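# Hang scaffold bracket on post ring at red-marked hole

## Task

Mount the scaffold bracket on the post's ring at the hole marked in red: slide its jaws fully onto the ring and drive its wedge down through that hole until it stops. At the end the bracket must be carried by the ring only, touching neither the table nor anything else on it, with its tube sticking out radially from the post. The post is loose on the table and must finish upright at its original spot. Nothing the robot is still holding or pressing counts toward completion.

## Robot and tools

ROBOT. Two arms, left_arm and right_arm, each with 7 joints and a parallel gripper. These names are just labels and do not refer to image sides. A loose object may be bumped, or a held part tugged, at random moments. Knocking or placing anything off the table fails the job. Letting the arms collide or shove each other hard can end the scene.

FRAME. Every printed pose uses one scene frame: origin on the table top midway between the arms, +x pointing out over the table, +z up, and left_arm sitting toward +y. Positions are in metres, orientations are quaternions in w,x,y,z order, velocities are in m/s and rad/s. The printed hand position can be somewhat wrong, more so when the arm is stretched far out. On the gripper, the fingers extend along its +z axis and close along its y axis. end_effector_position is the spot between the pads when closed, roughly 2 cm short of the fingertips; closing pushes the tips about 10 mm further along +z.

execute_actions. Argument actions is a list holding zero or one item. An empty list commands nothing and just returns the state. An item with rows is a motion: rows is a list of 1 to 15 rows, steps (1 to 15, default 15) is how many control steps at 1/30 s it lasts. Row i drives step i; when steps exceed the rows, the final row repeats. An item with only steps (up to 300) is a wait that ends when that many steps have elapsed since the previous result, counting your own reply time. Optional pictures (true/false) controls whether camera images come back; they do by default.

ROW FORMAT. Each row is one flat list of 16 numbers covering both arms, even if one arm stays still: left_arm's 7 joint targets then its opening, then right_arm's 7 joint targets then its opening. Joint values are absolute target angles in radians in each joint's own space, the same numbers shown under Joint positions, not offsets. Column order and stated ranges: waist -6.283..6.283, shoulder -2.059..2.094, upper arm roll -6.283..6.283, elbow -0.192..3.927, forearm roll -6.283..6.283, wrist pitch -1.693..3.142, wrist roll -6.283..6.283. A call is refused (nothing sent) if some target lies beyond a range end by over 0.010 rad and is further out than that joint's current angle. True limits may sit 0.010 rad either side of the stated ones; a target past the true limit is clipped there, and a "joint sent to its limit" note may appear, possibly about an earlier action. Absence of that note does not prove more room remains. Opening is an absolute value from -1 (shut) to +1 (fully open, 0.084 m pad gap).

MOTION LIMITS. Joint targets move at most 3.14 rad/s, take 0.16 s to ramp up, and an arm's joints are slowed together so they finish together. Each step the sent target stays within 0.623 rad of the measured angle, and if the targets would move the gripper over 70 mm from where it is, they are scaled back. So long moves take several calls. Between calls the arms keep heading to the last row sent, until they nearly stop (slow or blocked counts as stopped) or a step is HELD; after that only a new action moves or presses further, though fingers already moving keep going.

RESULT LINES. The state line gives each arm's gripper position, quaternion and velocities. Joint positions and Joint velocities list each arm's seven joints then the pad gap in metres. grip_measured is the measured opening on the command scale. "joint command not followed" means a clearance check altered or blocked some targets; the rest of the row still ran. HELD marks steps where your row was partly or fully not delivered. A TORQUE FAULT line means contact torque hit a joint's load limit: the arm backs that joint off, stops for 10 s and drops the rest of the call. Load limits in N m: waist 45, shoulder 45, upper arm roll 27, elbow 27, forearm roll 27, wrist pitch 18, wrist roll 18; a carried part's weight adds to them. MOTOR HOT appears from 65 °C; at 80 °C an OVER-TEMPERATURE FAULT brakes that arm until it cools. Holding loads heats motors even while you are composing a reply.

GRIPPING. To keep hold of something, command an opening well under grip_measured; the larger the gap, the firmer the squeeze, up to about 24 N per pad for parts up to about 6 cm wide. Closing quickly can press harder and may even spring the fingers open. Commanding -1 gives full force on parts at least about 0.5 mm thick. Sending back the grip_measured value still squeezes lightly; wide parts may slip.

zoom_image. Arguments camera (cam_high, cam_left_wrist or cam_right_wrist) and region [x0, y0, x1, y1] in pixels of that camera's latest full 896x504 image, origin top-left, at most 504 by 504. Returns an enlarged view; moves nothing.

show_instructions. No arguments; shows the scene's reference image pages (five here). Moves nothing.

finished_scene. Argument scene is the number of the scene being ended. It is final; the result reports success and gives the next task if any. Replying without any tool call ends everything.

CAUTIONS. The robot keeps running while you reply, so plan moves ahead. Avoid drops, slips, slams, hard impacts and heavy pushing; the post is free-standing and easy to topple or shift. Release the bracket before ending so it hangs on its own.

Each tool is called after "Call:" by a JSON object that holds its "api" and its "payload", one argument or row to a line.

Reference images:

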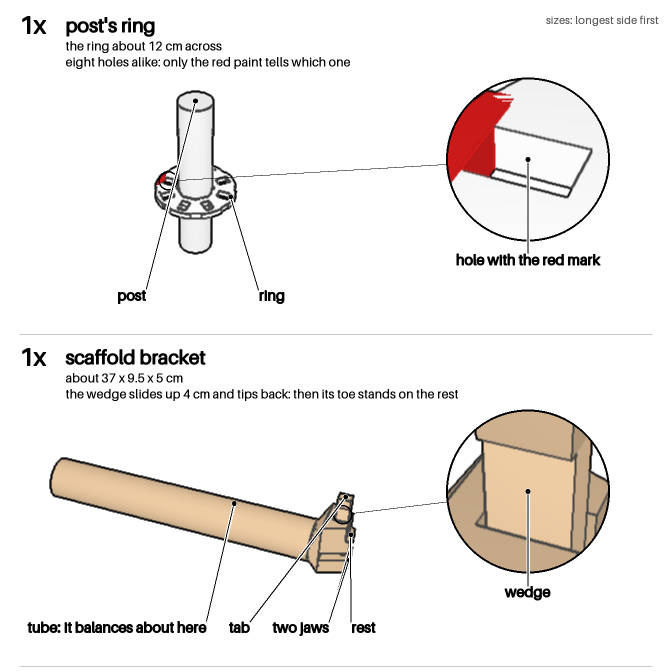

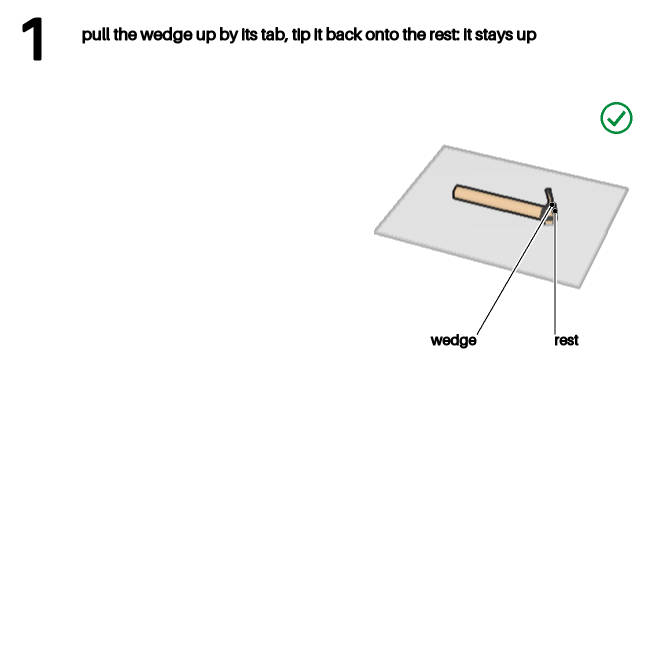

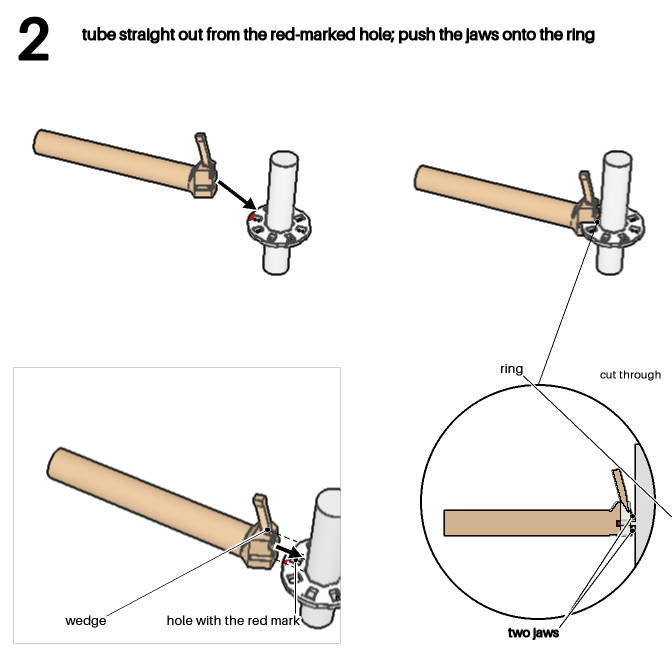

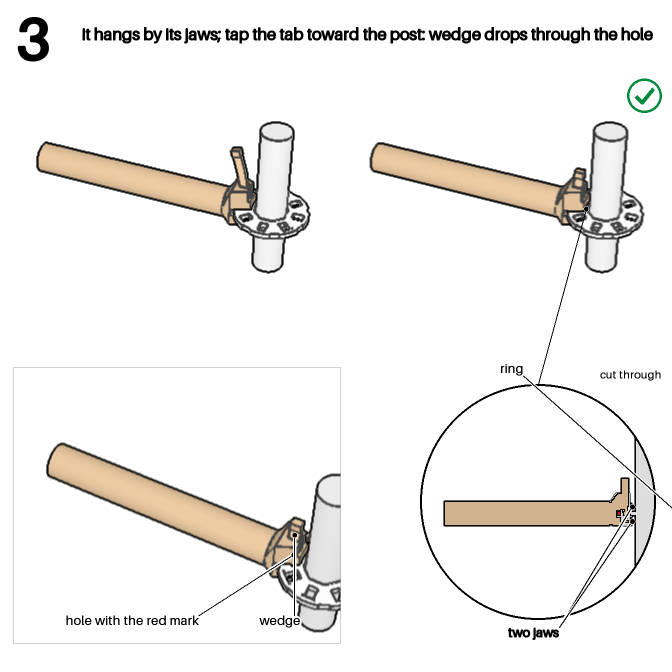

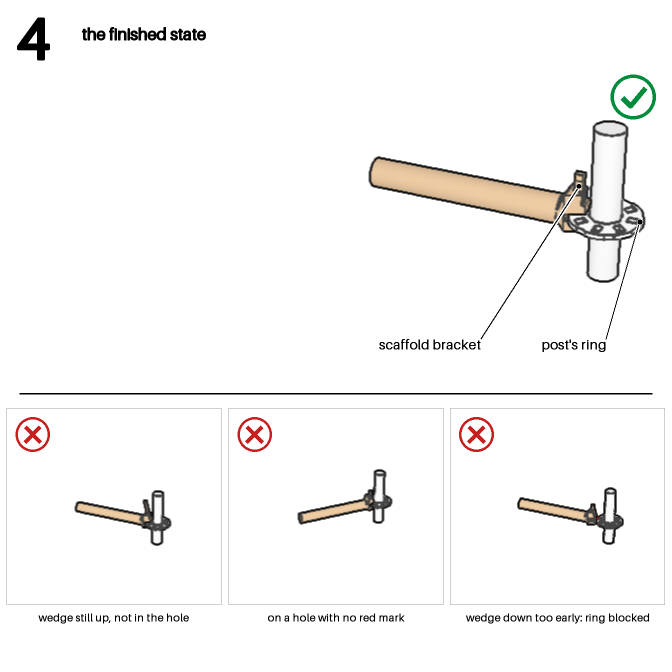

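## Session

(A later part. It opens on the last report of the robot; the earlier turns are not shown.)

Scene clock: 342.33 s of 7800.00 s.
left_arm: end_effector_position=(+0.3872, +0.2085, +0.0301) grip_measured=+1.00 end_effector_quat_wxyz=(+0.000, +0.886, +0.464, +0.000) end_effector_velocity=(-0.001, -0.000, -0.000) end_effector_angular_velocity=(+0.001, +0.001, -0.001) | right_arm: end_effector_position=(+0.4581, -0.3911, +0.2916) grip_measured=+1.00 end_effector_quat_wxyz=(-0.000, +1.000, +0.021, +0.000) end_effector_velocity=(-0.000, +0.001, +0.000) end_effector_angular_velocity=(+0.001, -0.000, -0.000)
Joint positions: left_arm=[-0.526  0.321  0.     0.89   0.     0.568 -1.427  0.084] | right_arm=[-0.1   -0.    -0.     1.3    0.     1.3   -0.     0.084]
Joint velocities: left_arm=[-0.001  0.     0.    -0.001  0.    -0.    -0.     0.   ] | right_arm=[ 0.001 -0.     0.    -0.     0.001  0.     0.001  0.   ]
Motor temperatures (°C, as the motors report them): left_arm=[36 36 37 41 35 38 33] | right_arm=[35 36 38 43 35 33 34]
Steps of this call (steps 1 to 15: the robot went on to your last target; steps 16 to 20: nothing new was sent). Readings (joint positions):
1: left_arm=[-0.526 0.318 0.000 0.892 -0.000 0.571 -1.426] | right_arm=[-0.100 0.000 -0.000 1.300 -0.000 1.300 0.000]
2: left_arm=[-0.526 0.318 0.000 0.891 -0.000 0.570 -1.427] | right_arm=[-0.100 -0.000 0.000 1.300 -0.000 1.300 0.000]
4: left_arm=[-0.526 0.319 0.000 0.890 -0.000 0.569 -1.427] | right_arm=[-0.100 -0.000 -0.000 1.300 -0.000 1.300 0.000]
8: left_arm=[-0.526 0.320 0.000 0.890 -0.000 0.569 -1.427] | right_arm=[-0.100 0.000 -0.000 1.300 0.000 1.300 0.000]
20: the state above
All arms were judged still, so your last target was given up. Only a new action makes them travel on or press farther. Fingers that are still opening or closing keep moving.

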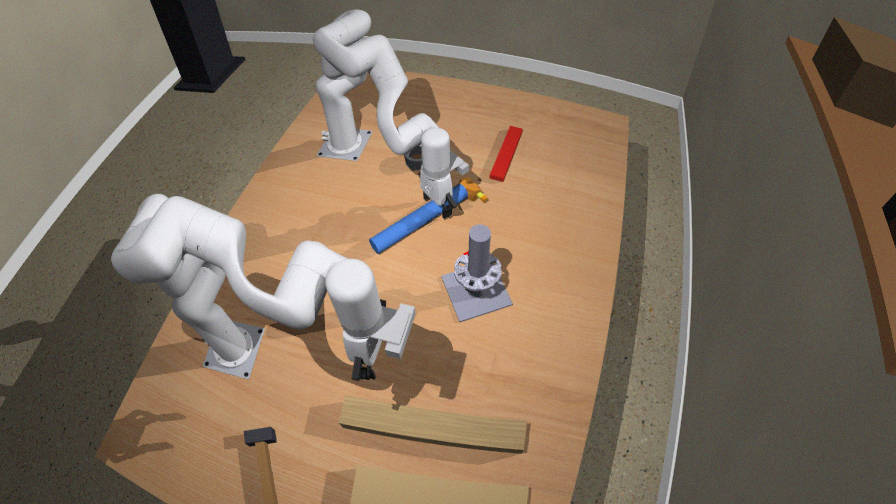

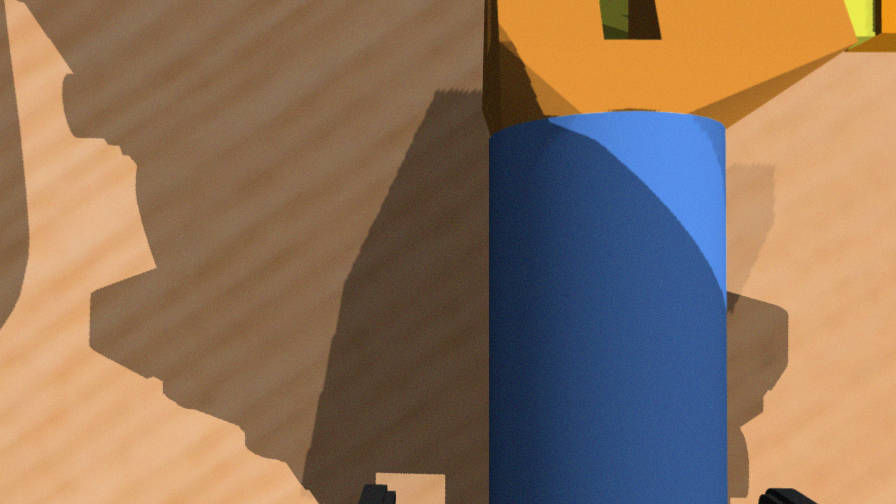

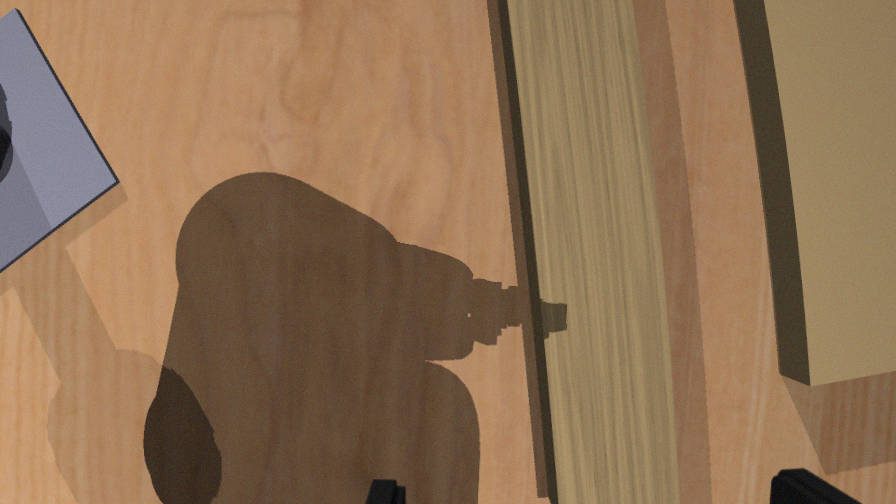

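Call:
{"api": "execute_actions", "payload": {
  "actions": [
    {"rows": [[-0.5263, 0.3212, 0.0, 0.8896, 0.0, 0.5684, -1.427, 0.8, -0.1, 0.0, 0.0, 1.3, 0.0, 1.3, 0.0, 1],[-0.5263, 0.3212, 0.0, 0.8896, 0.0, 0.5684, -1.427, 0.65, -0.1, 0.0, 0.0, 1.3, 0.0, 1.3, 0.0, 1],[-0.5263, 0.3212, 0.0, 0.8896, 0.0, 0.5684, -1.427, 0.5, -0.1, 0.0, 0.0, 1.3, 0.0, 1.3, 0.0, 1],[-0.5263, 0.3212, 0.0, 0.8896, 0.0, 0.5684, -1.427, 0.4, -0.1, 0.0, 0.0, 1.3, 0.0, 1.3, 0.0, 1],[-0.5263, 0.3212, 0.0, 0.8896, 0.0, 0.5684, -1.427, 0.32, -0.1, 0.0, 0.0, 1.3, 0.0, 1.3, 0.0, 1],[-0.5263, 0.3212, 0.0, 0.8896, 0.0, 0.5684, -1.427, 0.26, -0.1, 0.0, 0.0, 1.3, 0.0, 1.3, 0.0, 1],[-0.5263, 0.3212, 0.0, 0.8896, 0.0, 0.5684, -1.427, 0.22, -0.1, 0.0, 0.0, 1.3, 0.0, 1.3, 0.0, 1],[-0.5263, 0.3212, 0.0, 0.8896, 0.0, 0.5684, -1.427, 0.18, -0.1, 0.0, 0.0, 1.3, 0.0, 1.3, 0.0, 1],[-0.5263, 0.3212, 0.0, 0.8896, 0.0, 0.5684, -1.427, 0.14, -0.1, 0.0, 0.0, 1.3, 0.0, 1.3, 0.0, 1],[-0.5263, 0.3212, 0.0, 0.8896, 0.0, 0.5684, -1.427, 0.1, -0.1, 0.0, 0.0, 1.3, 0.0, 1.3, 0.0, 1],[-0.5263, 0.3212, 0.0, 0.8896, 0.0, 0.5684, -1.427, 0.05, -0.1, 0.0, 0.0, 1.3, 0.0, 1.3, 0.0, 1],[-0.5263, 0.3212, 0.0, 0.8896, 0.0, 0.5684, -1.427, 0.0, -0.1, 0.0, 0.0, 1.3, 0.0, 1.3, 0.0, 1]], "steps": 15}
  ],
  "pictures": false
}}

Scene clock: 363.13 s of 7800.00 s.
left_arm: end_effector_position=(+0.3883, +0.2076, +0.0311) grip_measured=+0.13 end_effector_quat_wxyz=(+0.002, +0.886, +0.464, +0.001) end_effector_velocity=(-0.002, +0.001, -0.001) end_effector_angular_velocity=(+0.002, +0.004, -0.002) | right_arm: end_effector_position=(+0.4581, -0.3911, +0.2916) grip_measured=+1.00 end_effector_quat_wxyz=(-0.000, +1.000, +0.021, -0.000) end_effector_velocity=(-0.000, -0.000, +0.000) end_effector_angular_velocity=(+0.001, -0.001, +0.000)
Joint positions: left_arm=[-0.527  0.32  -0.     0.891 -0.     0.567 -1.427  0.05 ] | right_arm=[-0.1    0.    -0.     1.3   -0.     1.3    0.     0.084]
Joint velocities: left_arm=[ 0.     0.    -0.    -0.003  0.001  0.001  0.001  0.   ] | right_arm=[-0.    -0.001 -0.    -0.     0.001 -0.    -0.001  0.   ]
Motor temperatures (°C, as the motors report them): left_arm=[36 36 37 41 35 38 33] | right_arm=[35 36 38 43 35 33 34]
Steps of this call (steps 1 to 90: nothing new was sent; then 17.30 s passed at rest; steps 91 to 105: all 15 steps of this action). Readings (joint positions):
91: left_arm=[-0.526 0.321 0.000 0.890 -0.000 0.568 -1.427] | right_arm=[-0.100 -0.000 -0.000 1.300 0.000 1.300 -0.000]
92: left_arm=[-0.526 0.321 0.000 0.890 0.000 0.568 -1.427] | right_arm=[-0.100 -0.000 -0.000 1.300 0.000 1.300 0.000]
94: left_arm=[-0.526 0.321 -0.000 0.890 0.000 0.568 -1.427] | right_arm=[-0.100 -0.000 -0.000 1.300 0.000 1.300 -0.000]
98: left_arm=[-0.527 0.321 -0.000 0.891 -0.000 0.567 -1.427] | right_arm=[-0.100 -0.000 0.000 1.300 -0.000 1.300 0.000]
105: the state above

Call:
{"api": "execute_actions", "payload": {
  "actions": [
    {"rows": [[-0.5263, 0.3212, 0.0, 0.8896, 0.0, 0.5684, -1.427, -0.4, -0.1, 0.0, 0.0, 1.3, 0.0, 1.3, 0.0, 1],[-0.5263, 0.3212, 0.0, 0.8896, 0.0, 0.5684, -1.427, -0.8, -0.1, 0.0, 0.0, 1.3, 0.0, 1.3, 0.0, 1],[-0.5263, 0.3212, 0.0, 0.8896, 0.0, 0.5684, -1.427, -1, -0.1, 0.0, 0.0, 1.3, 0.0, 1.3, 0.0, 1],[-0.5263, 0.316, 0.0, 0.891, 0.0, 0.575, -1.427, -1, -0.1, 0.0, 0.0, 1.3, 0.0, 1.3, 0.0, 1],[-0.5263, 0.306, 0.0, 0.8945, 0.0, 0.5885, -1.427, -1, -0.1, 0.0, 0.0, 1.3, 0.0, 1.3, 0.0, 1],[-0.5263, 0.291, 0.0, 0.8995, 0.0, 0.6085, -1.427, -1, -0.1, 0.0, 0.0, 1.3, 0.0, 1.3, 0.0, 1],[-0.5263, 0.272, 0.0, 0.906, 0.0, 0.634, -1.427, -1, -0.1, 0.0, 0.0, 1.3, 0.0, 1.3, 0.0, 1],[-0.5263, 0.252, 0.0, 0.913, 0.0, 0.661, -1.427, -1, -0.1, 0.0, 0.0, 1.3, 0.0, 1.3, 0.0, 1],[-0.5263, 0.232, 0.0, 0.9195, 0.0, 0.6875, -1.427, -1, -0.1, 0.0, 0.0, 1.3, 0.0, 1.3, 0.0, 1],[-0.5263, 0.21, 0.0, 0.927, 0.0, 0.717, -1.427, -1, -0.1, 0.0, 0.0, 1.3, 0.0, 1.3, 0.0, 1],[-0.5263, 0.188, 0.0, 0.934, 0.0, 0.746, -1.427, -1, -0.1, 0.0, 0.0, 1.3, 0.0, 1.3, 0.0, 1],[-0.5263, 0.165, 0.0, 0.942, 0.0, 0.777, -1.427, -1, -0.1, 0.0, 0.0, 1.3, 0.0, 1.3, 0.0, 1],[-0.5263, 0.14, 0.0, 0.950, 0.0, 0.810, -1.427, -1, -0.1, 0.0, 0.0, 1.3, 0.0, 1.3, 0.0, 1],[-0.5263, 0.115, 0.0, 0.959, 0.0, 0.844, -1.427, -1, -0.1, 0.0, 0.0, 1.3, 0.0, 1.3, 0.0, 1],[-0.5263, 0.0965, 0.0, 0.965, 0.0, 0.8685, -1.427, -1, -0.1, 0.0, 0.0, 1.3, 0.0, 1.3, 0.0, 1]], "steps": 15}
  ],
  "pictures": false
}}

Call:
{"api": "execute_actions", "payload": {
  "actions": [
    {"steps": 20}
  ]
}}

Scene clock: 385.80 s of 7800.00 s.
left_arm: end_effector_position=(+0.3884, +0.2083, +0.0969) grip_measured=+0.13 end_effector_quat_wxyz=(-0.003, +0.886, +0.464, -0.002) end_effector_velocity=(+0.049, -0.034, +0.397) end_effector_angular_velocity=(-0.097, -0.191, -0.018) | right_arm: end_effector_position=(+0.4581, -0.3911, +0.2916) grip_measured=+1.00 end_effector_quat_wxyz=(-0.000, +1.000, +0.021, +0.000) end_effector_velocity=(-0.000, -0.000, -0.000) end_effector_angular_velocity=(+0.000, +0.001, -0.002)
Joint positions: left_arm=[-0.526  0.181  0.     0.935  0.     0.762 -1.427  0.05 ] | right_arm=[-0.1   -0.     0.     1.3    0.     1.3   -0.     0.084]
Joint velocities: left_arm=[-0.008 -0.723 -0.011  0.327  0.001  0.835 -0.001  0.   ] | right_arm=[-0.     0.001 -0.001 -0.     0.    -0.     0.001 -0.   ]
Motor temperatures (°C, as the motors report them): left_arm=[36 35 37 39 35 38 33] | right_arm=[35 36 38 43 35 33 34]
Steps of this call (steps 1 to 15: the robot went on to your last target; steps 16 to 90: nothing new was sent; then 19.17 s passed at rest; steps 91 to 105: all 15 steps of this action). Readings (joint positions):
91: left_arm=[-0.526 0.321 -0.000 0.890 -0.000 0.568 -1.427] | right_arm=[-0.100 0.000 0.000 1.300 -0.000 1.300 -0.000]
92: left_arm=[-0.526 0.321 -0.000 0.890 -0.000 0.568 -1.427] | right_arm=[-0.100 0.000 -0.000 1.300 -0.000 1.300 0.000]
94: left_arm=[-0.526 0.321 -0.000 0.890 -0.000 0.568 -1.427] | right_arm=[-0.100 0.000 -0.000 1.300 0.000 1.300 0.000]
98: left_arm=[-0.526 0.308 0.002 0.887 0.000 0.600 -1.427] | right_arm=[-0.100 0.000 -0.000 1.300 -0.000 1.300 0.000]
105: the state above

Scene clock: 386.47 s of 7800.00 s.
left_arm: end_effector_position=(+0.3870, +0.2086, +0.1396) grip_measured=+0.13 end_effector_quat_wxyz=(-0.000, +0.886, +0.464, -0.000) end_effector_velocity=(-0.001, -0.000, -0.000) end_effector_angular_velocity=(+0.001, +0.003, -0.001) | right_arm: end_effector_position=(+0.4581, -0.3911, +0.2916) grip_measured=+1.00 end_effector_quat_wxyz=(-0.000, +1.000, +0.021, -0.000) end_effector_velocity=(+0.000, -0.000, -0.000) end_effector_angular_velocity=(+0.000, +0.001, +0.002)
Joint positions: left_arm=[-0.526  0.097  0.     0.965 -0.     0.869 -1.427  0.05 ] | right_arm=[-0.1    0.     0.     1.3   -0.     1.3   -0.     0.084]
Joint velocities: left_arm=[-0.001 -0.001 -0.    -0.002 -0.001  0.002  0.001 -0.   ] | right_arm=[-0.001  0.001 -0.     0.     0.    -0.    -0.003 -0.   ]
Motor temperatures (°C, as the motors report them): left_arm=[36 35 37 39 35 38 33] | right_arm=[35 36 38 43 35 33 34]
Steps of this call (steps 1 to 20: the robot went on to your last target). Readings (joint positions):
1: left_arm=[-0.526 0.157 0.000 0.945 0.000 0.790 -1.427] | right_arm=[-0.100 0.000 -0.000 1.300 -0.000 1.300 0.000]
2: left_arm=[-0.526 0.136 -0.000 0.953 0.000 0.815 -1.427] | right_arm=[-0.100 0.000 0.000 1.300 0.000 1.300 -0.000]
4: left_arm=[-0.526 0.110 -0.000 0.964 0.000 0.843 -1.427] | right_arm=[-0.100 0.000 -0.000 1.300 -0.000 1.300 -0.000]
8: left_arm=[-0.526 0.101 0.000 0.961 0.000 0.864 -1.427] | right_arm=[-0.100 0.000 -0.000 1.300 0.000 1.300 -0.000]
20: the state above

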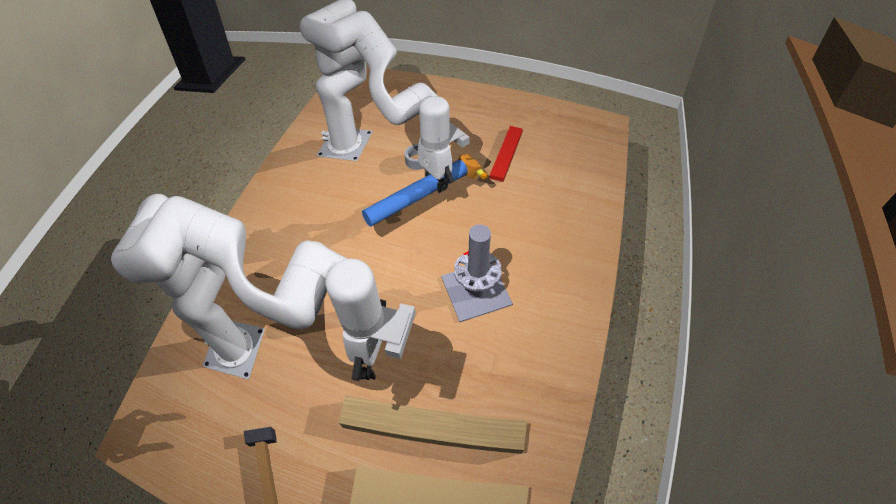

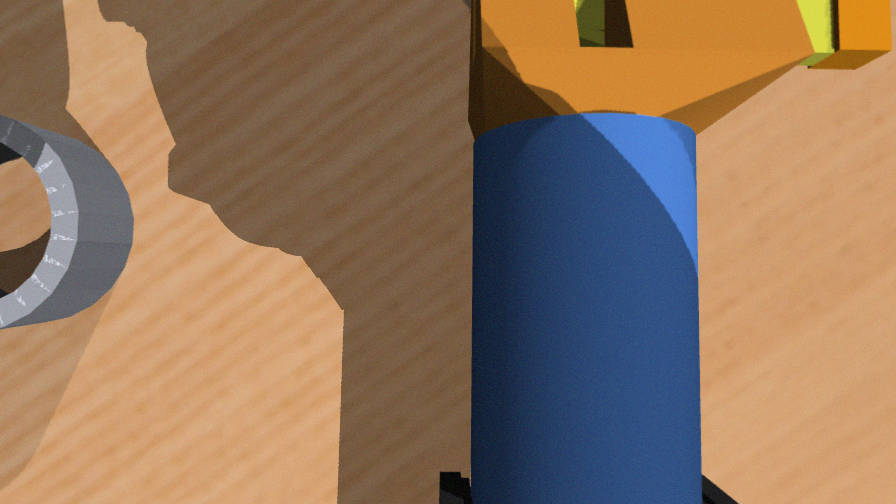

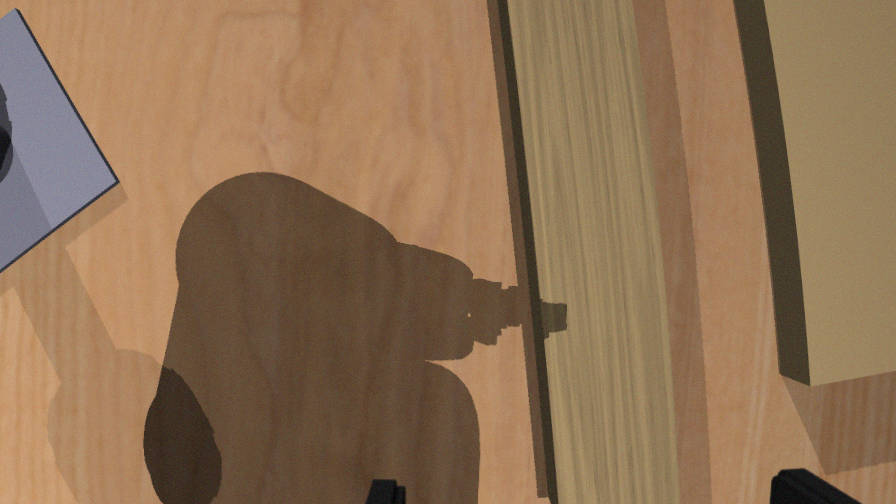

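Call:
{"api": "execute_actions", "payload": {
  "actions": [
    {"rows": [[-0.5263, 0.100, 0.0, 0.960, 0.0, 0.845, -1.43, -1, -0.1, 0.0, 0.0, 1.3, 0.0, 1.3, 0.0, 1],[-0.5263, 0.105, 0.0, 0.953, 0.0, 0.81, -1.433, -1, -0.1, 0.0, 0.0, 1.3, 0.0, 1.3, 0.0, 1],[-0.5263, 0.111, 0.0, 0.945, 0.0, 0.77, -1.436, -1, -0.1, 0.0, 0.0, 1.3, 0.0, 1.3, 0.0, 1],[-0.5263, 0.117, 0.0, 0.937, 0.0, 0.73, -1.44, -1, -0.1, 0.0, 0.0, 1.3, 0.0, 1.3, 0.0, 1],[-0.5263, 0.122, 0.0, 0.929, 0.0, 0.69, -1.445, -1, -0.1, 0.0, 0.0, 1.3, 0.0, 1.3, 0.0, 1],[-0.5263, 0.128, 0.0, 0.921, 0.0, 0.65, -1.45, -1, -0.1, 0.0, 0.0, 1.3, 0.0, 1.3, 0.0, 1],[-0.5263, 0.134, 0.0, 0.913, 0.0, 0.61, -1.455, -1, -0.1, 0.0, 0.0, 1.3, 0.0, 1.3, 0.0, 1],[-0.5263, 0.139, 0.0, 0.906, 0.0, 0.57, -1.46, -1, -0.1, 0.0, 0.0, 1.3, 0.0, 1.3, 0.0, 1],[-0.5263, 0.145, 0.0, 0.898, 0.0, 0.53, -1.465, -1, -0.1, 0.0, 0.0, 1.3, 0.0, 1.3, 0.0, 1],[-0.5263, 0.150, 0.0, 0.890, 0.0, 0.49, -1.47, -1, -0.1, 0.0, 0.0, 1.3, 0.0, 1.3, 0.0, 1],[-0.5263, 0.156, 0.0, 0.882, 0.0, 0.45, -1.475, -1, -0.1, 0.0, 0.0, 1.3, 0.0, 1.3, 0.0, 1],[-0.5263, 0.162, 0.0, 0.874, 0.0, 0.41, -1.48, -1, -0.1, 0.0, 0.0, 1.3, 0.0, 1.3, 0.0, 1],[-0.5263, 0.4335, 0.0, 0.4977, 0.0, -1.5066, -1.5708, -1, -0.1, 0.0, 0.0, 1.3, 0.0, 1.3, 0.0, 1]], "steps": 15}
  ],
  "pictures": false
}}

Call:
{"api": "execute_actions", "payload": {
  "actions": [
    {"steps": 70}
  ]
}}

Scene clock: 451.83 s of 7800.00 s.
left_arm: end_effector_position=(+0.4332, +0.1855, +0.1148) grip_measured=+0.13 end_effector_quat_wxyz=(+0.106, +0.867, +0.482, +0.073) end_effector_velocity=(-0.014, +0.006, -0.253) end_effector_angular_velocity=(-0.154, -0.208, +0.172) | right_arm: end_effector_position=(+0.4581, -0.3911, +0.2916) grip_measured=+1.00 end_effector_quat_wxyz=(-0.000, +1.000, +0.021, -0.000) end_effector_velocity=(-0.000, +0.001, -0.000) end_effector_angular_velocity=(+0.000, +0.000, +0.001)
Joint positions: left_arm=[-0.526  0.163 -0.     0.874  0.     0.453 -1.477  0.05 ] | right_arm=[-0.1   -0.    -0.     1.3    0.     1.3   -0.     0.084]
Joint velocities: left_arm=[-0.001  0.396 -0.001 -0.483  0.003 -1.135 -0.183  0.   ] | right_arm=[ 0.002 -0.     0.    -0.     0.    -0.     0.    -0.   ]
Motor temperatures (°C, as the motors report them): left_arm=[36 36 37 45 35 38 33] | right_arm=[35 36 38 44 35 33 34]
Steps of this call (steps 1 to 15: the robot went on to your last target; steps 16 to 120: nothing new was sent; then 60.87 s passed at rest; steps 121 to 135: all 15 steps of this action). Readings (joint positions):
121: left_arm=[-0.526 0.097 0.000 0.965 -0.000 0.868 -1.427] | right_arm=[-0.100 -0.000 -0.000 1.300 0.000 1.300 0.000]
122: left_arm=[-0.526 0.097 -0.000 0.964 -0.000 0.864 -1.428] | right_arm=[-0.100 -0.000 -0.000 1.300 0.000 1.300 -0.000]
124: left_arm=[-0.526 0.101 -0.000 0.958 -0.000 0.835 -1.430] | right_arm=[-0.100 -0.000 -0.000 1.300 0.000 1.300 -0.000]
128: left_arm=[-0.526 0.119 -0.000 0.934 0.000 0.716 -1.443] | right_arm=[-0.100 0.000 0.000 1.300 -0.000 1.300 0.000]
135: the state above

Scene clock: 462.13 s of 7800.00 s.
left_arm: end_effector_position=(+0.4161, +0.1938, +0.0529) grip_measured=+0.13 end_effector_quat_wxyz=(+0.165, +0.844, +0.499, +0.107) end_effector_velocity=(-0.001, +0.000, -0.000) end_effector_angular_velocity=(+0.000, +0.001, +0.001) | right_arm: end_effector_position=(+0.4581, -0.3911, +0.2916) grip_measured=+1.00 end_effector_quat_wxyz=(-0.000, +1.000, +0.021, -0.000) end_effector_velocity=(-0.000, +0.000, +0.001) end_effector_angular_velocity=(+0.000, -0.002, +0.000)
Joint positions: left_arm=[-0.527  0.252 -0.     0.669  0.     0.022 -1.53   0.05 ] | right_arm=[-0.1   -0.    -0.     1.3   -0.     1.3   -0.     0.084]
Joint velocities: left_arm=[-0.    -0.     0.    -0.001 -0.    -0.    -0.001  0.   ] | right_arm=[ 0.    -0.002 -0.     0.     0.     0.    -0.     0.   ]
Motor temperatures (°C, as the motors report them): left_arm=[36 36 37 44 35 39 33] | right_arm=[35 36 38 44 35 33 34]
TORQUE FAULT: the external load on joint 2 (shoulder) of the left arm reached its load limit, and that arm stopped for 10 seconds. A torque fault stops only its own arm. That arm's remaining commands of this call were not run. Joint 2 (shoulder) of that arm moved back by up to 3 degrees. That arm holds there, with its grip as last carried out, and accepts commands again: back off and push less far. That arm stops again, at the same cost, whenever a joint's load reaches its limit.
The stop of the left arm began at step 9 of this call (marked STOPPED below). From that step on that arm followed nothing that you had sent. Nothing is kept back now, and the robot has no last target.
Steps of this call (steps 1 to 70: the robot went on to your last target; steps 71 to 309: the stop continued). Readings (joint positions):
1: left_arm=[-0.526 0.179 -0.000 0.854 0.000 0.414 -1.483] | right_arm=[-0.100 0.000 0.000 1.300 -0.000 1.300 -0.000]
2: left_arm=[-0.526 0.198 -0.000 0.828 0.000 0.376 -1.489] | right_arm=[-0.100 0.000 -0.000 1.300 0.000 1.300 0.000]
4: left_arm=[-0.526 0.238 -0.000 0.769 0.000 0.293 -1.501] | right_arm=[-0.100 0.000 -0.000 1.300 0.000 1.300 -0.000]
8: left_arm=[-0.527 0.305 -0.000 0.669 0.000 0.022 -1.530] | right_arm=[-0.100 0.000 -0.000 1.300 -0.000 1.300 0.000]
9: left_arm=[-0.526 0.304 -0.000 0.670 0.000 0.006 -1.530] | right_arm=[-0.100 -0.000 -0.000 1.300 0.000 1.300 -0.000] STOPPED (the left arm)
309: the state above

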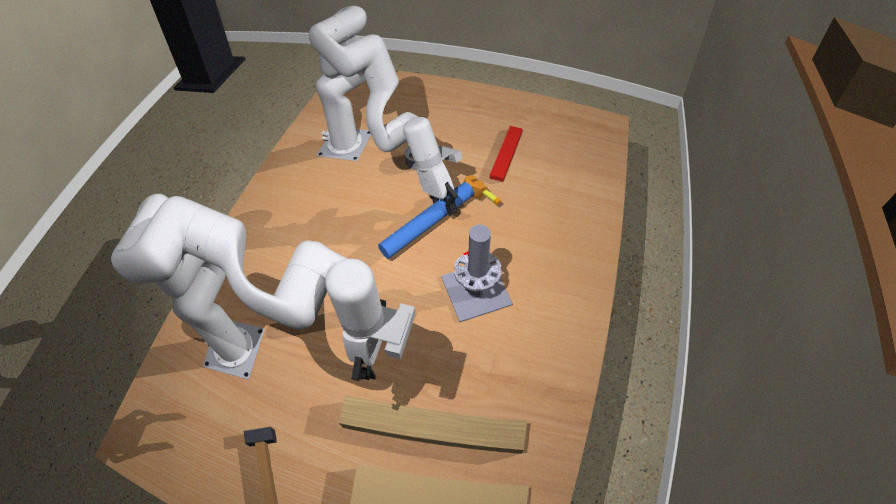

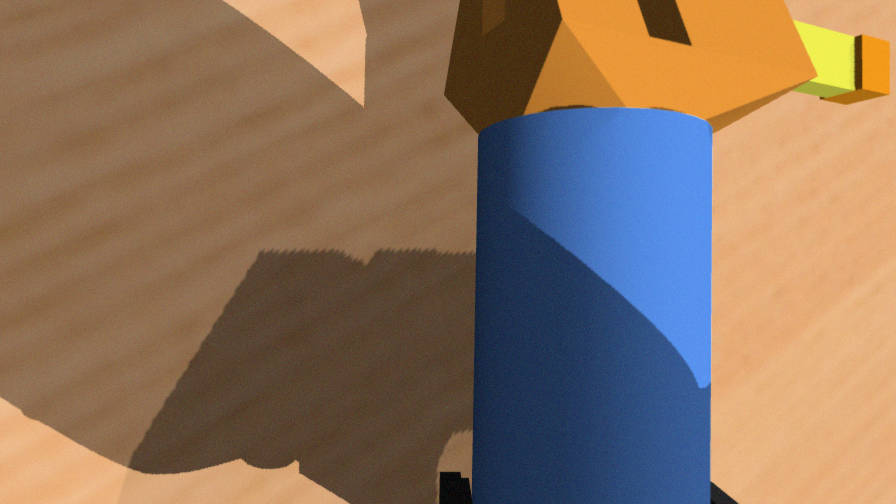

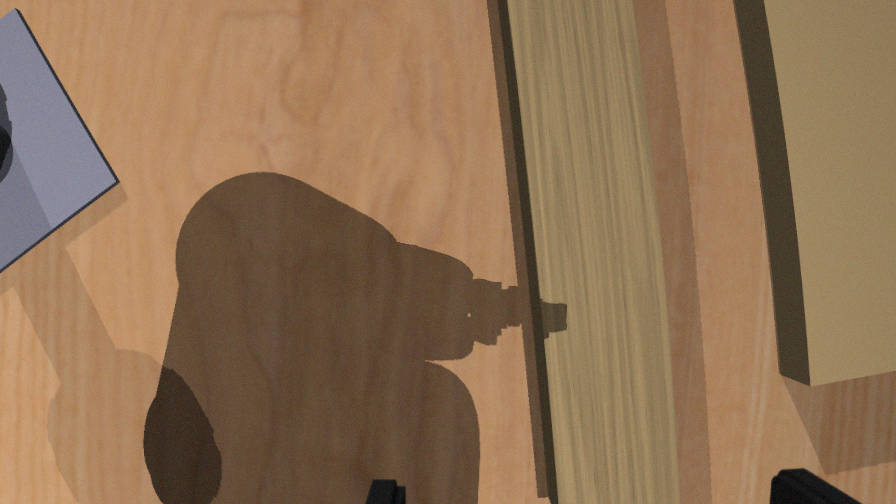

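Call:
{"api": "execute_actions", "payload": {
  "actions": [
    {"rows": [[-0.527, 0.252, 0.0, 0.669, 0.0, 0.0, -1.535, -1, -0.1, 0.0, 0.0, 1.3, 0.0, 1.3, 0.0, 1],[-0.527, 0.252, 0.0, 0.669, 0.0, -0.03, -1.54, -1, -0.1, 0.0, 0.0, 1.3, 0.0, 1.3, 0.0, 1],[-0.527, 0.252, 0.0, 0.669, 0.0, -0.07, -1.545, -1, -0.1, 0.0, 0.0, 1.3, 0.0, 1.3, 0.0, 1],[-0.527, 0.252, 0.0, 0.669, 0.0, -0.11, -1.55, -1, -0.1, 0.0, 0.0, 1.3, 0.0, 1.3, 0.0, 1],[-0.527, 0.252, 0.0, 0.669, 0.0, -0.15, -1.56, -1, -0.1, 0.0, 0.0, 1.3, 0.0, 1.3, 0.0, 1],[-0.527, 0.252, 0.0, 0.669, 0.0, -0.2, -1.5708, -1, -0.1, 0.0, 0.0, 1.3, 0.0, 1.3, 0.0, 1],[-0.527, 0.252, 0.0, 0.669, 0.0, -1.51, -1.5708, -1, -0.1, 0.0, 0.0, 1.3, 0.0, 1.3, 0.0, 1]], "steps": 15}
  ],
  "pictures": false
}}

Call:
{"api": "execute_actions", "payload": {
  "actions": [
    {"steps": 45}
  ]
}}

Scene clock: 515.60 s of 7800.00 s.
left_arm: end_effector_position=(+0.4896, +0.1570, +0.1717) grip_measured=+0.13 end_effector_quat_wxyz=(+0.388, +0.758, +0.465, +0.242) end_effector_velocity=(+0.129, -0.065, +0.430) end_effector_angular_velocity=(-0.794, -1.547, +0.012) | right_arm: end_effector_position=(+0.4581, -0.3911, +0.2916) grip_measured=+1.00 end_effector_quat_wxyz=(-0.000, +1.000, +0.021, -0.000) end_effector_velocity=(+0.000, -0.000, +0.000) end_effector_angular_velocity=(+0.000, -0.000, -0.000)
Joint positions: left_arm=[-0.527  0.252 -0.     0.671  0.    -0.531 -1.564  0.05 ] | right_arm=[-0.1    0.     0.     1.3    0.     1.3   -0.     0.084]
Joint velocities: left_arm=[ 0.     0.001 -0.001 -0.007  0.001 -1.747 -0.024  0.   ] | right_arm=[-0.001 -0.     0.     0.001  0.     0.    -0.001 -0.   ]
Motor temperatures (°C, as the motors report them): left_arm=[36 36 37 43 35 40 33] | right_arm=[35 36 38 44 35 33 34]
Steps of this call (steps 1 to 90: nothing new was sent; then 49.97 s passed at rest; steps 91 to 105: all 15 steps of this action). Readings (joint positions):
91: left_arm=[-0.527 0.252 -0.000 0.669 0.000 0.022 -1.530] | right_arm=[-0.100 -0.000 0.000 1.300 -0.000 1.300 0.000]
92: left_arm=[-0.527 0.252 -0.000 0.669 0.000 0.018 -1.531] | right_arm=[-0.100 0.000 0.000 1.300 0.000 1.300 -0.000]
94: left_arm=[-0.527 0.253 -0.000 0.667 0.000 -0.009 -1.536] | right_arm=[-0.100 -0.000 -0.000 1.300 -0.000 1.300 0.000]
98: left_arm=[-0.527 0.253 -0.000 0.668 0.000 -0.132 -1.554] | right_arm=[-0.100 -0.000 0.000 1.300 0.000 1.300 -0.000]
105: the state above

Scene clock: 517.10 s of 7800.00 s.
left_arm: end_effector_position=(+0.4538, +0.1748, +0.4148) grip_measured=+0.13 end_effector_quat_wxyz=(+0.698, +0.485, +0.300, +0.432) end_effector_velocity=(-0.000, -0.000, +0.000) end_effector_angular_velocity=(+0.001, -0.001, +0.000) | right_arm: end_effector_position=(+0.4581, -0.3911, +0.2916) grip_measured=+1.00 end_effector_quat_wxyz=(-0.000, +1.000, +0.021, +0.000) end_effector_velocity=(-0.000, -0.000, -0.000) end_effector_angular_velocity=(+0.000, +0.000, -0.001)
Joint positions: left_arm=[-0.527  0.252 -0.     0.669  0.    -1.51  -1.571  0.05 ] | right_arm=[-0.1   -0.    -0.     1.3    0.     1.3    0.     0.084]
Joint velocities: left_arm=[-0.    -0.     0.    -0.     0.    -0.     0.001  0.   ] | right_arm=[-0.001  0.    -0.    -0.     0.    -0.     0.    -0.   ]
Motor temperatures (°C, as the motors report them): left_arm=[36 36 37 43 35 40 33] | right_arm=[35 36 38 44 35 33 34]
Steps of this call (steps 1 to 45: the robot went on to your last target). Readings (joint positions):
1: left_arm=[-0.527 0.252 -0.000 0.670 0.000 -0.589 -1.565] | right_arm=[-0.100 -0.000 -0.000 1.300 -0.000 1.300 -0.000]
2: left_arm=[-0.527 0.252 -0.000 0.670 0.000 -0.648 -1.566] | right_arm=[-0.100 -0.000 -0.000 1.300 0.000 1.300 -0.000]
4: left_arm=[-0.527 0.252 0.000 0.669 -0.000 -0.765 -1.567] | right_arm=[-0.100 0.000 -0.000 1.300 -0.000 1.300 0.000]
8: left_arm=[-0.527 0.252 -0.000 0.669 0.000 -1.000 -1.568] | right_arm=[-0.100 -0.000 -0.000 1.300 -0.000 1.300 -0.000]
45: the state above
All arms were judged still, so your last target was given up. Only a new action makes them travel on or press farther. Fingers that are still opening or closing keep moving.

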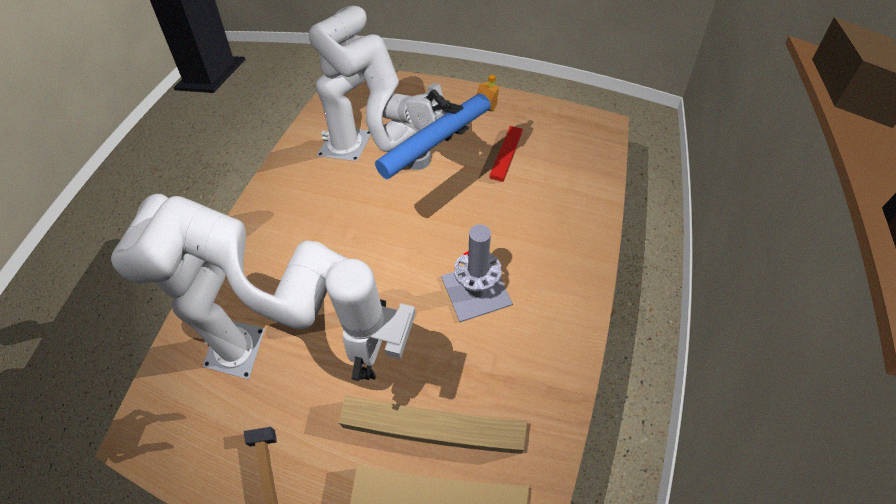

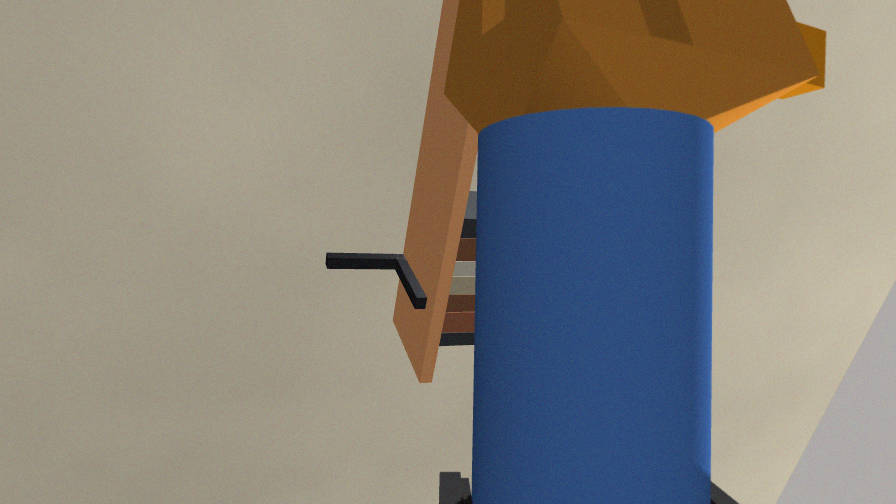

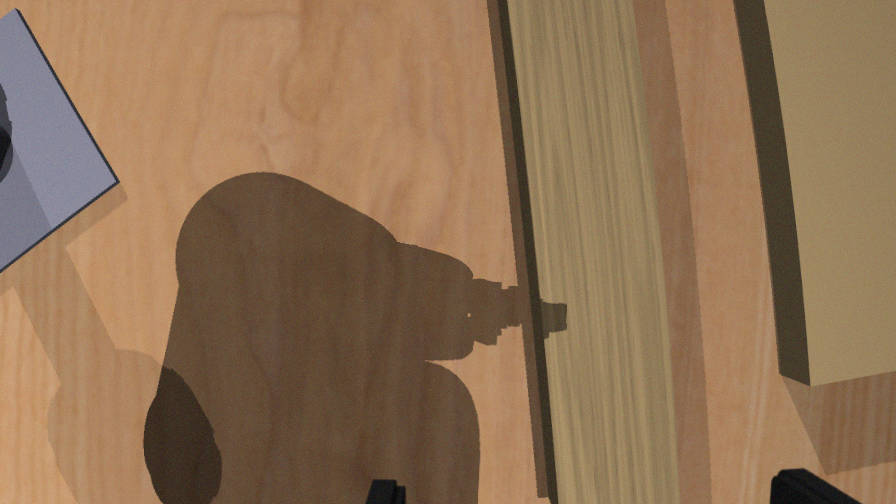

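Call:
{"api": "execute_actions", "payload": {
  "actions": [
    {"rows": [[-0.54, 0.26, 0.0, 0.675, 0.0, -1.513, -1.5708, -1, -0.1, -0.1595, 0.0, 1.5584, 0.0, 1.7179, 0.273, 1],[-0.56, 0.273, 0.0, 0.683, 0.0, -1.517, -1.5708, -1, -0.1, -0.1595, 0.0, 1.5584, 0.0, 1.7179, 0.273, 1],[-0.585, 0.29, 0.0, 0.694, 0.0, -1.523, -1.5708, -1, -0.1, -0.1595, 0.0, 1.5584, 0.0, 1.7179, 0.273, 1],[-1.064, 0.6, 0.0, 0.9, 0.0, -1.627, -1.5708, -1, -0.1, -0.1595, 0.0, 1.5584, 0.0, 1.7179, 0.273, 1]], "steps": 15}
  ],
  "pictures": false
}}

Call:
{"api": "execute_actions", "payload": {
  "actions": [
    {"rows": [[-1.064, 0.6, 0.0, 0.9, 0.0, -1.627, -1.5708, -1, 0.7013, -0.1595, 0.0, 1.5584, 0.0, 1.7179, 0.273, 1]], "steps": 15}
  ],
  "pictures": false
}}

Call:
{"api": "execute_actions", "payload": {
  "actions": [
    {"steps": 45}
  ]
}}

Scene clock: 596.77 s of 7800.00 s.
left_arm: end_effector_position=(+0.3788, +0.0145, +0.3707) grip_measured=+0.13 end_effector_quat_wxyz=(+0.757, +0.526, +0.221, +0.318) end_effector_velocity=(-0.271, -0.381, -0.126) end_effector_angular_velocity=(+0.003, +0.003, -0.805) | right_arm: end_effector_position=(+0.3937, -0.3938, +0.4355) grip_measured=+1.00 end_effector_quat_wxyz=(-0.001, +0.994, -0.107, +0.005) end_effector_velocity=(-0.073, -0.004, +0.089) end_effector_angular_velocity=(+0.001, +0.032, -0.201)
Joint positions: left_arm=[-0.839  0.454 -0.001  0.803  0.    -1.577 -1.571  0.05 ] | right_arm=[-0.1   -0.155 -0.     1.547  0.     1.691  0.256  0.084]
Joint velocities: left_arm=[-0.801  0.519 -0.001  0.342  0.003 -0.173  0.     0.   ] | right_arm=[-0.002 -0.108 -0.     0.168 -0.     0.308  0.199 -0.   ]
Motor temperatures (°C, as the motors report them): left_arm=[36 36 37 43 35 40 33] | right_arm=[35 36 38 44 35 33 34]
Steps of this call (steps 1 to 90: nothing new was sent; then 76.17 s passed at rest; steps 91 to 105: all 15 steps of this action). Readings (joint positions):
91: left_arm=[-0.527 0.252 0.000 0.669 -0.000 -1.510 -1.571] | right_arm=[-0.100 -0.000 -0.000 1.300 0.000 1.300 0.000]
92: left_arm=[-0.529 0.254 0.001 0.670 -0.000 -1.511 -1.571] | right_arm=[-0.100 -0.001 0.000 1.302 -0.000 1.305 0.003]
94: left_arm=[-0.546 0.265 0.004 0.679 -0.001 -1.516 -1.571] | right_arm=[-0.100 -0.012 0.000 1.323 -0.000 1.348 0.031]
98: left_arm=[-0.648 0.332 0.003 0.723 -0.001 -1.537 -1.571] | right_arm=[-0.100 -0.073 -0.000 1.420 0.000 1.490 0.125]
105: the state above

Scene clock: 597.27 s of 7800.00 s.
left_arm: end_effector_position=(+0.2932, -0.0788, +0.3351) grip_measured=+0.13 end_effector_quat_wxyz=(+0.787, +0.546, +0.162, +0.236) end_effector_velocity=(+0.003, -0.000, -0.003) end_effector_angular_velocity=(+0.002, -0.007, +0.006) | right_arm: end_effector_position=(+0.3438, -0.2235, +0.4371) grip_measured=+1.00 end_effector_quat_wxyz=(+0.001, +0.995, +0.103, -0.001) end_effector_velocity=(-0.200, +0.381, +0.008) end_effector_angular_velocity=(+0.003, -0.008, +1.042)
Joint positions: left_arm=[-1.059  0.598  0.004  0.899 -0.001 -1.627 -1.571  0.05 ] | right_arm=[ 0.332 -0.156  0.001  1.554  0.     1.713  0.27   0.084]
Joint velocities: left_arm=[-0.007  0.013  0.014  0.011 -0.001 -0.004  0.    -0.   ] | right_arm=[ 1.054 -0.01  -0.003  0.013 -0.001  0.014  0.008  0.   ]
Motor temperatures (°C, as the motors report them): left_arm=[36 37 37 43 35 40 33] | right_arm=[35 36 38 44 35 33 34]
Steps of this call (steps 1 to 15: all 15 steps of this action). Readings (joint positions):
1: left_arm=[-0.866 0.472 -0.001 0.815 0.000 -1.583 -1.571] | right_arm=[-0.100 -0.157 -0.000 1.551 0.000 1.700 0.261]
2: left_arm=[-0.892 0.489 -0.001 0.826 0.000 -1.589 -1.571] | right_arm=[-0.096 -0.157 -0.001 1.552 -0.000 1.705 0.265]
4: left_arm=[-0.945 0.523 -0.001 0.849 0.000 -1.601 -1.571] | right_arm=[-0.058 -0.156 -0.007 1.551 -0.001 1.708 0.266]
8: left_arm=[-1.037 0.582 -0.005 0.887 0.001 -1.619 -1.571] | right_arm=[0.086 -0.155 0.001 1.551 0.000 1.710 0.267]
15: the state above

Scene clock: 598.77 s of 7800.00 s.
left_arm: end_effector_position=(+0.2888, -0.0819, +0.3338) grip_measured=+0.13 end_effector_quat_wxyz=(+0.788, +0.548, +0.161, +0.231) end_effector_velocity=(-0.001, -0.001, +0.000) end_effector_angular_velocity=(-0.001, +0.001, -0.002) | right_arm: end_effector_position=(+0.2511, -0.1060, +0.4400) grip_measured=+1.00 end_effector_quat_wxyz=(+0.000, +0.960, +0.281, +0.000) end_effector_velocity=(+0.000, -0.000, -0.000) end_effector_angular_velocity=(-0.000, +0.000, +0.001)
Joint positions: left_arm=[-1.064  0.6    0.     0.9    0.    -1.627 -1.571  0.05 ] | right_arm=[ 0.701 -0.16  -0.     1.558 -0.     1.718  0.273  0.084]
Joint velocities: left_arm=[-0.001 -0.    -0.001  0.     0.     0.    -0.     0.   ] | right_arm=[-0.001  0.    -0.001  0.     0.    -0.    -0.002  0.   ]
Motor temperatures (°C, as the motors report them): left_arm=[36 37 37 43 35 40 33] | right_arm=[35 36 38 44 35 33 34]
Steps of this call (steps 1 to 30: the robot went on to your last target; steps 31 to 45: nothing new was sent). Readings (joint positions):
1: left_arm=[-1.059 0.598 0.004 0.900 -0.001 -1.627 -1.571] | right_arm=[0.367 -0.156 0.001 1.554 0.000 1.713 0.270]
2: left_arm=[-1.060 0.598 0.003 0.900 -0.001 -1.627 -1.571] | right_arm=[0.403 -0.157 0.001 1.555 0.000 1.714 0.270]
4: left_arm=[-1.062 0.599 0.001 0.900 -0.000 -1.627 -1.571] | right_arm=[0.473 -0.157 0.001 1.556 0.000 1.715 0.271]
8: left_arm=[-1.064 0.600 0.000 0.900 0.000 -1.627 -1.571] | right_arm=[0.613 -0.159 0.001 1.557 0.000 1.717 0.272]
45: the state above
All arms were judged still, so your last target was given up. Only a new action makes them travel on or press farther. Fingers that are still opening or closing keep moving.

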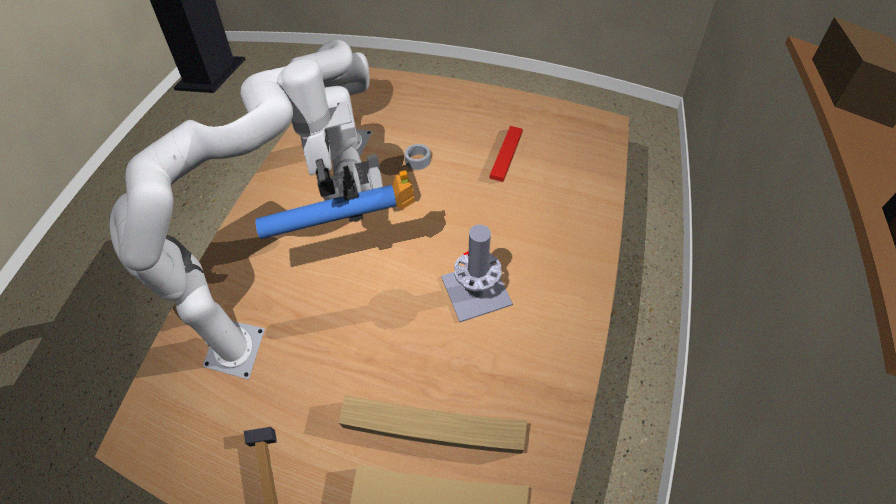

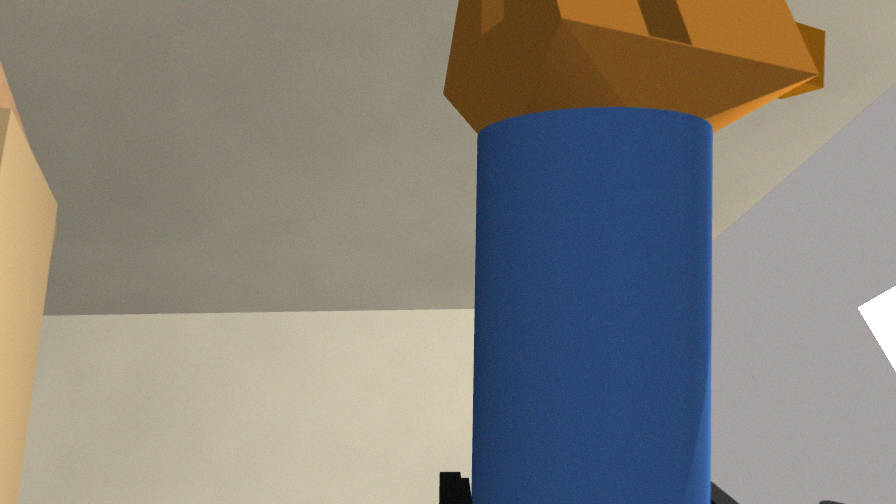

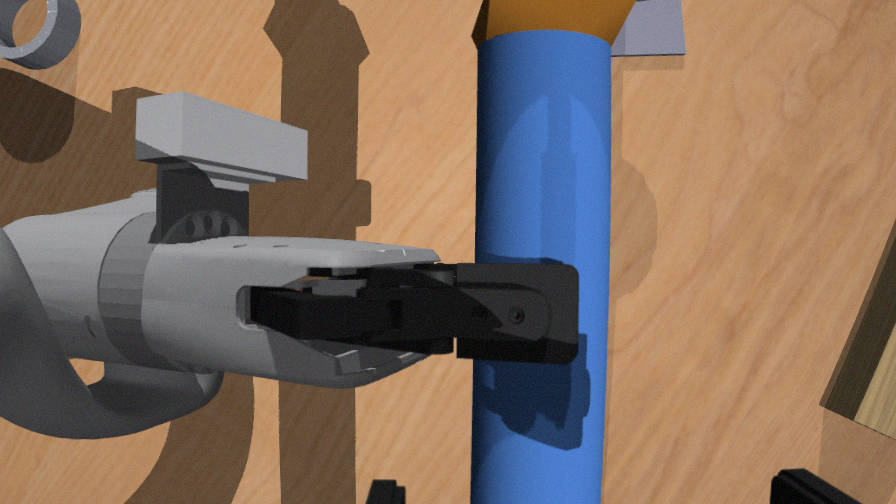

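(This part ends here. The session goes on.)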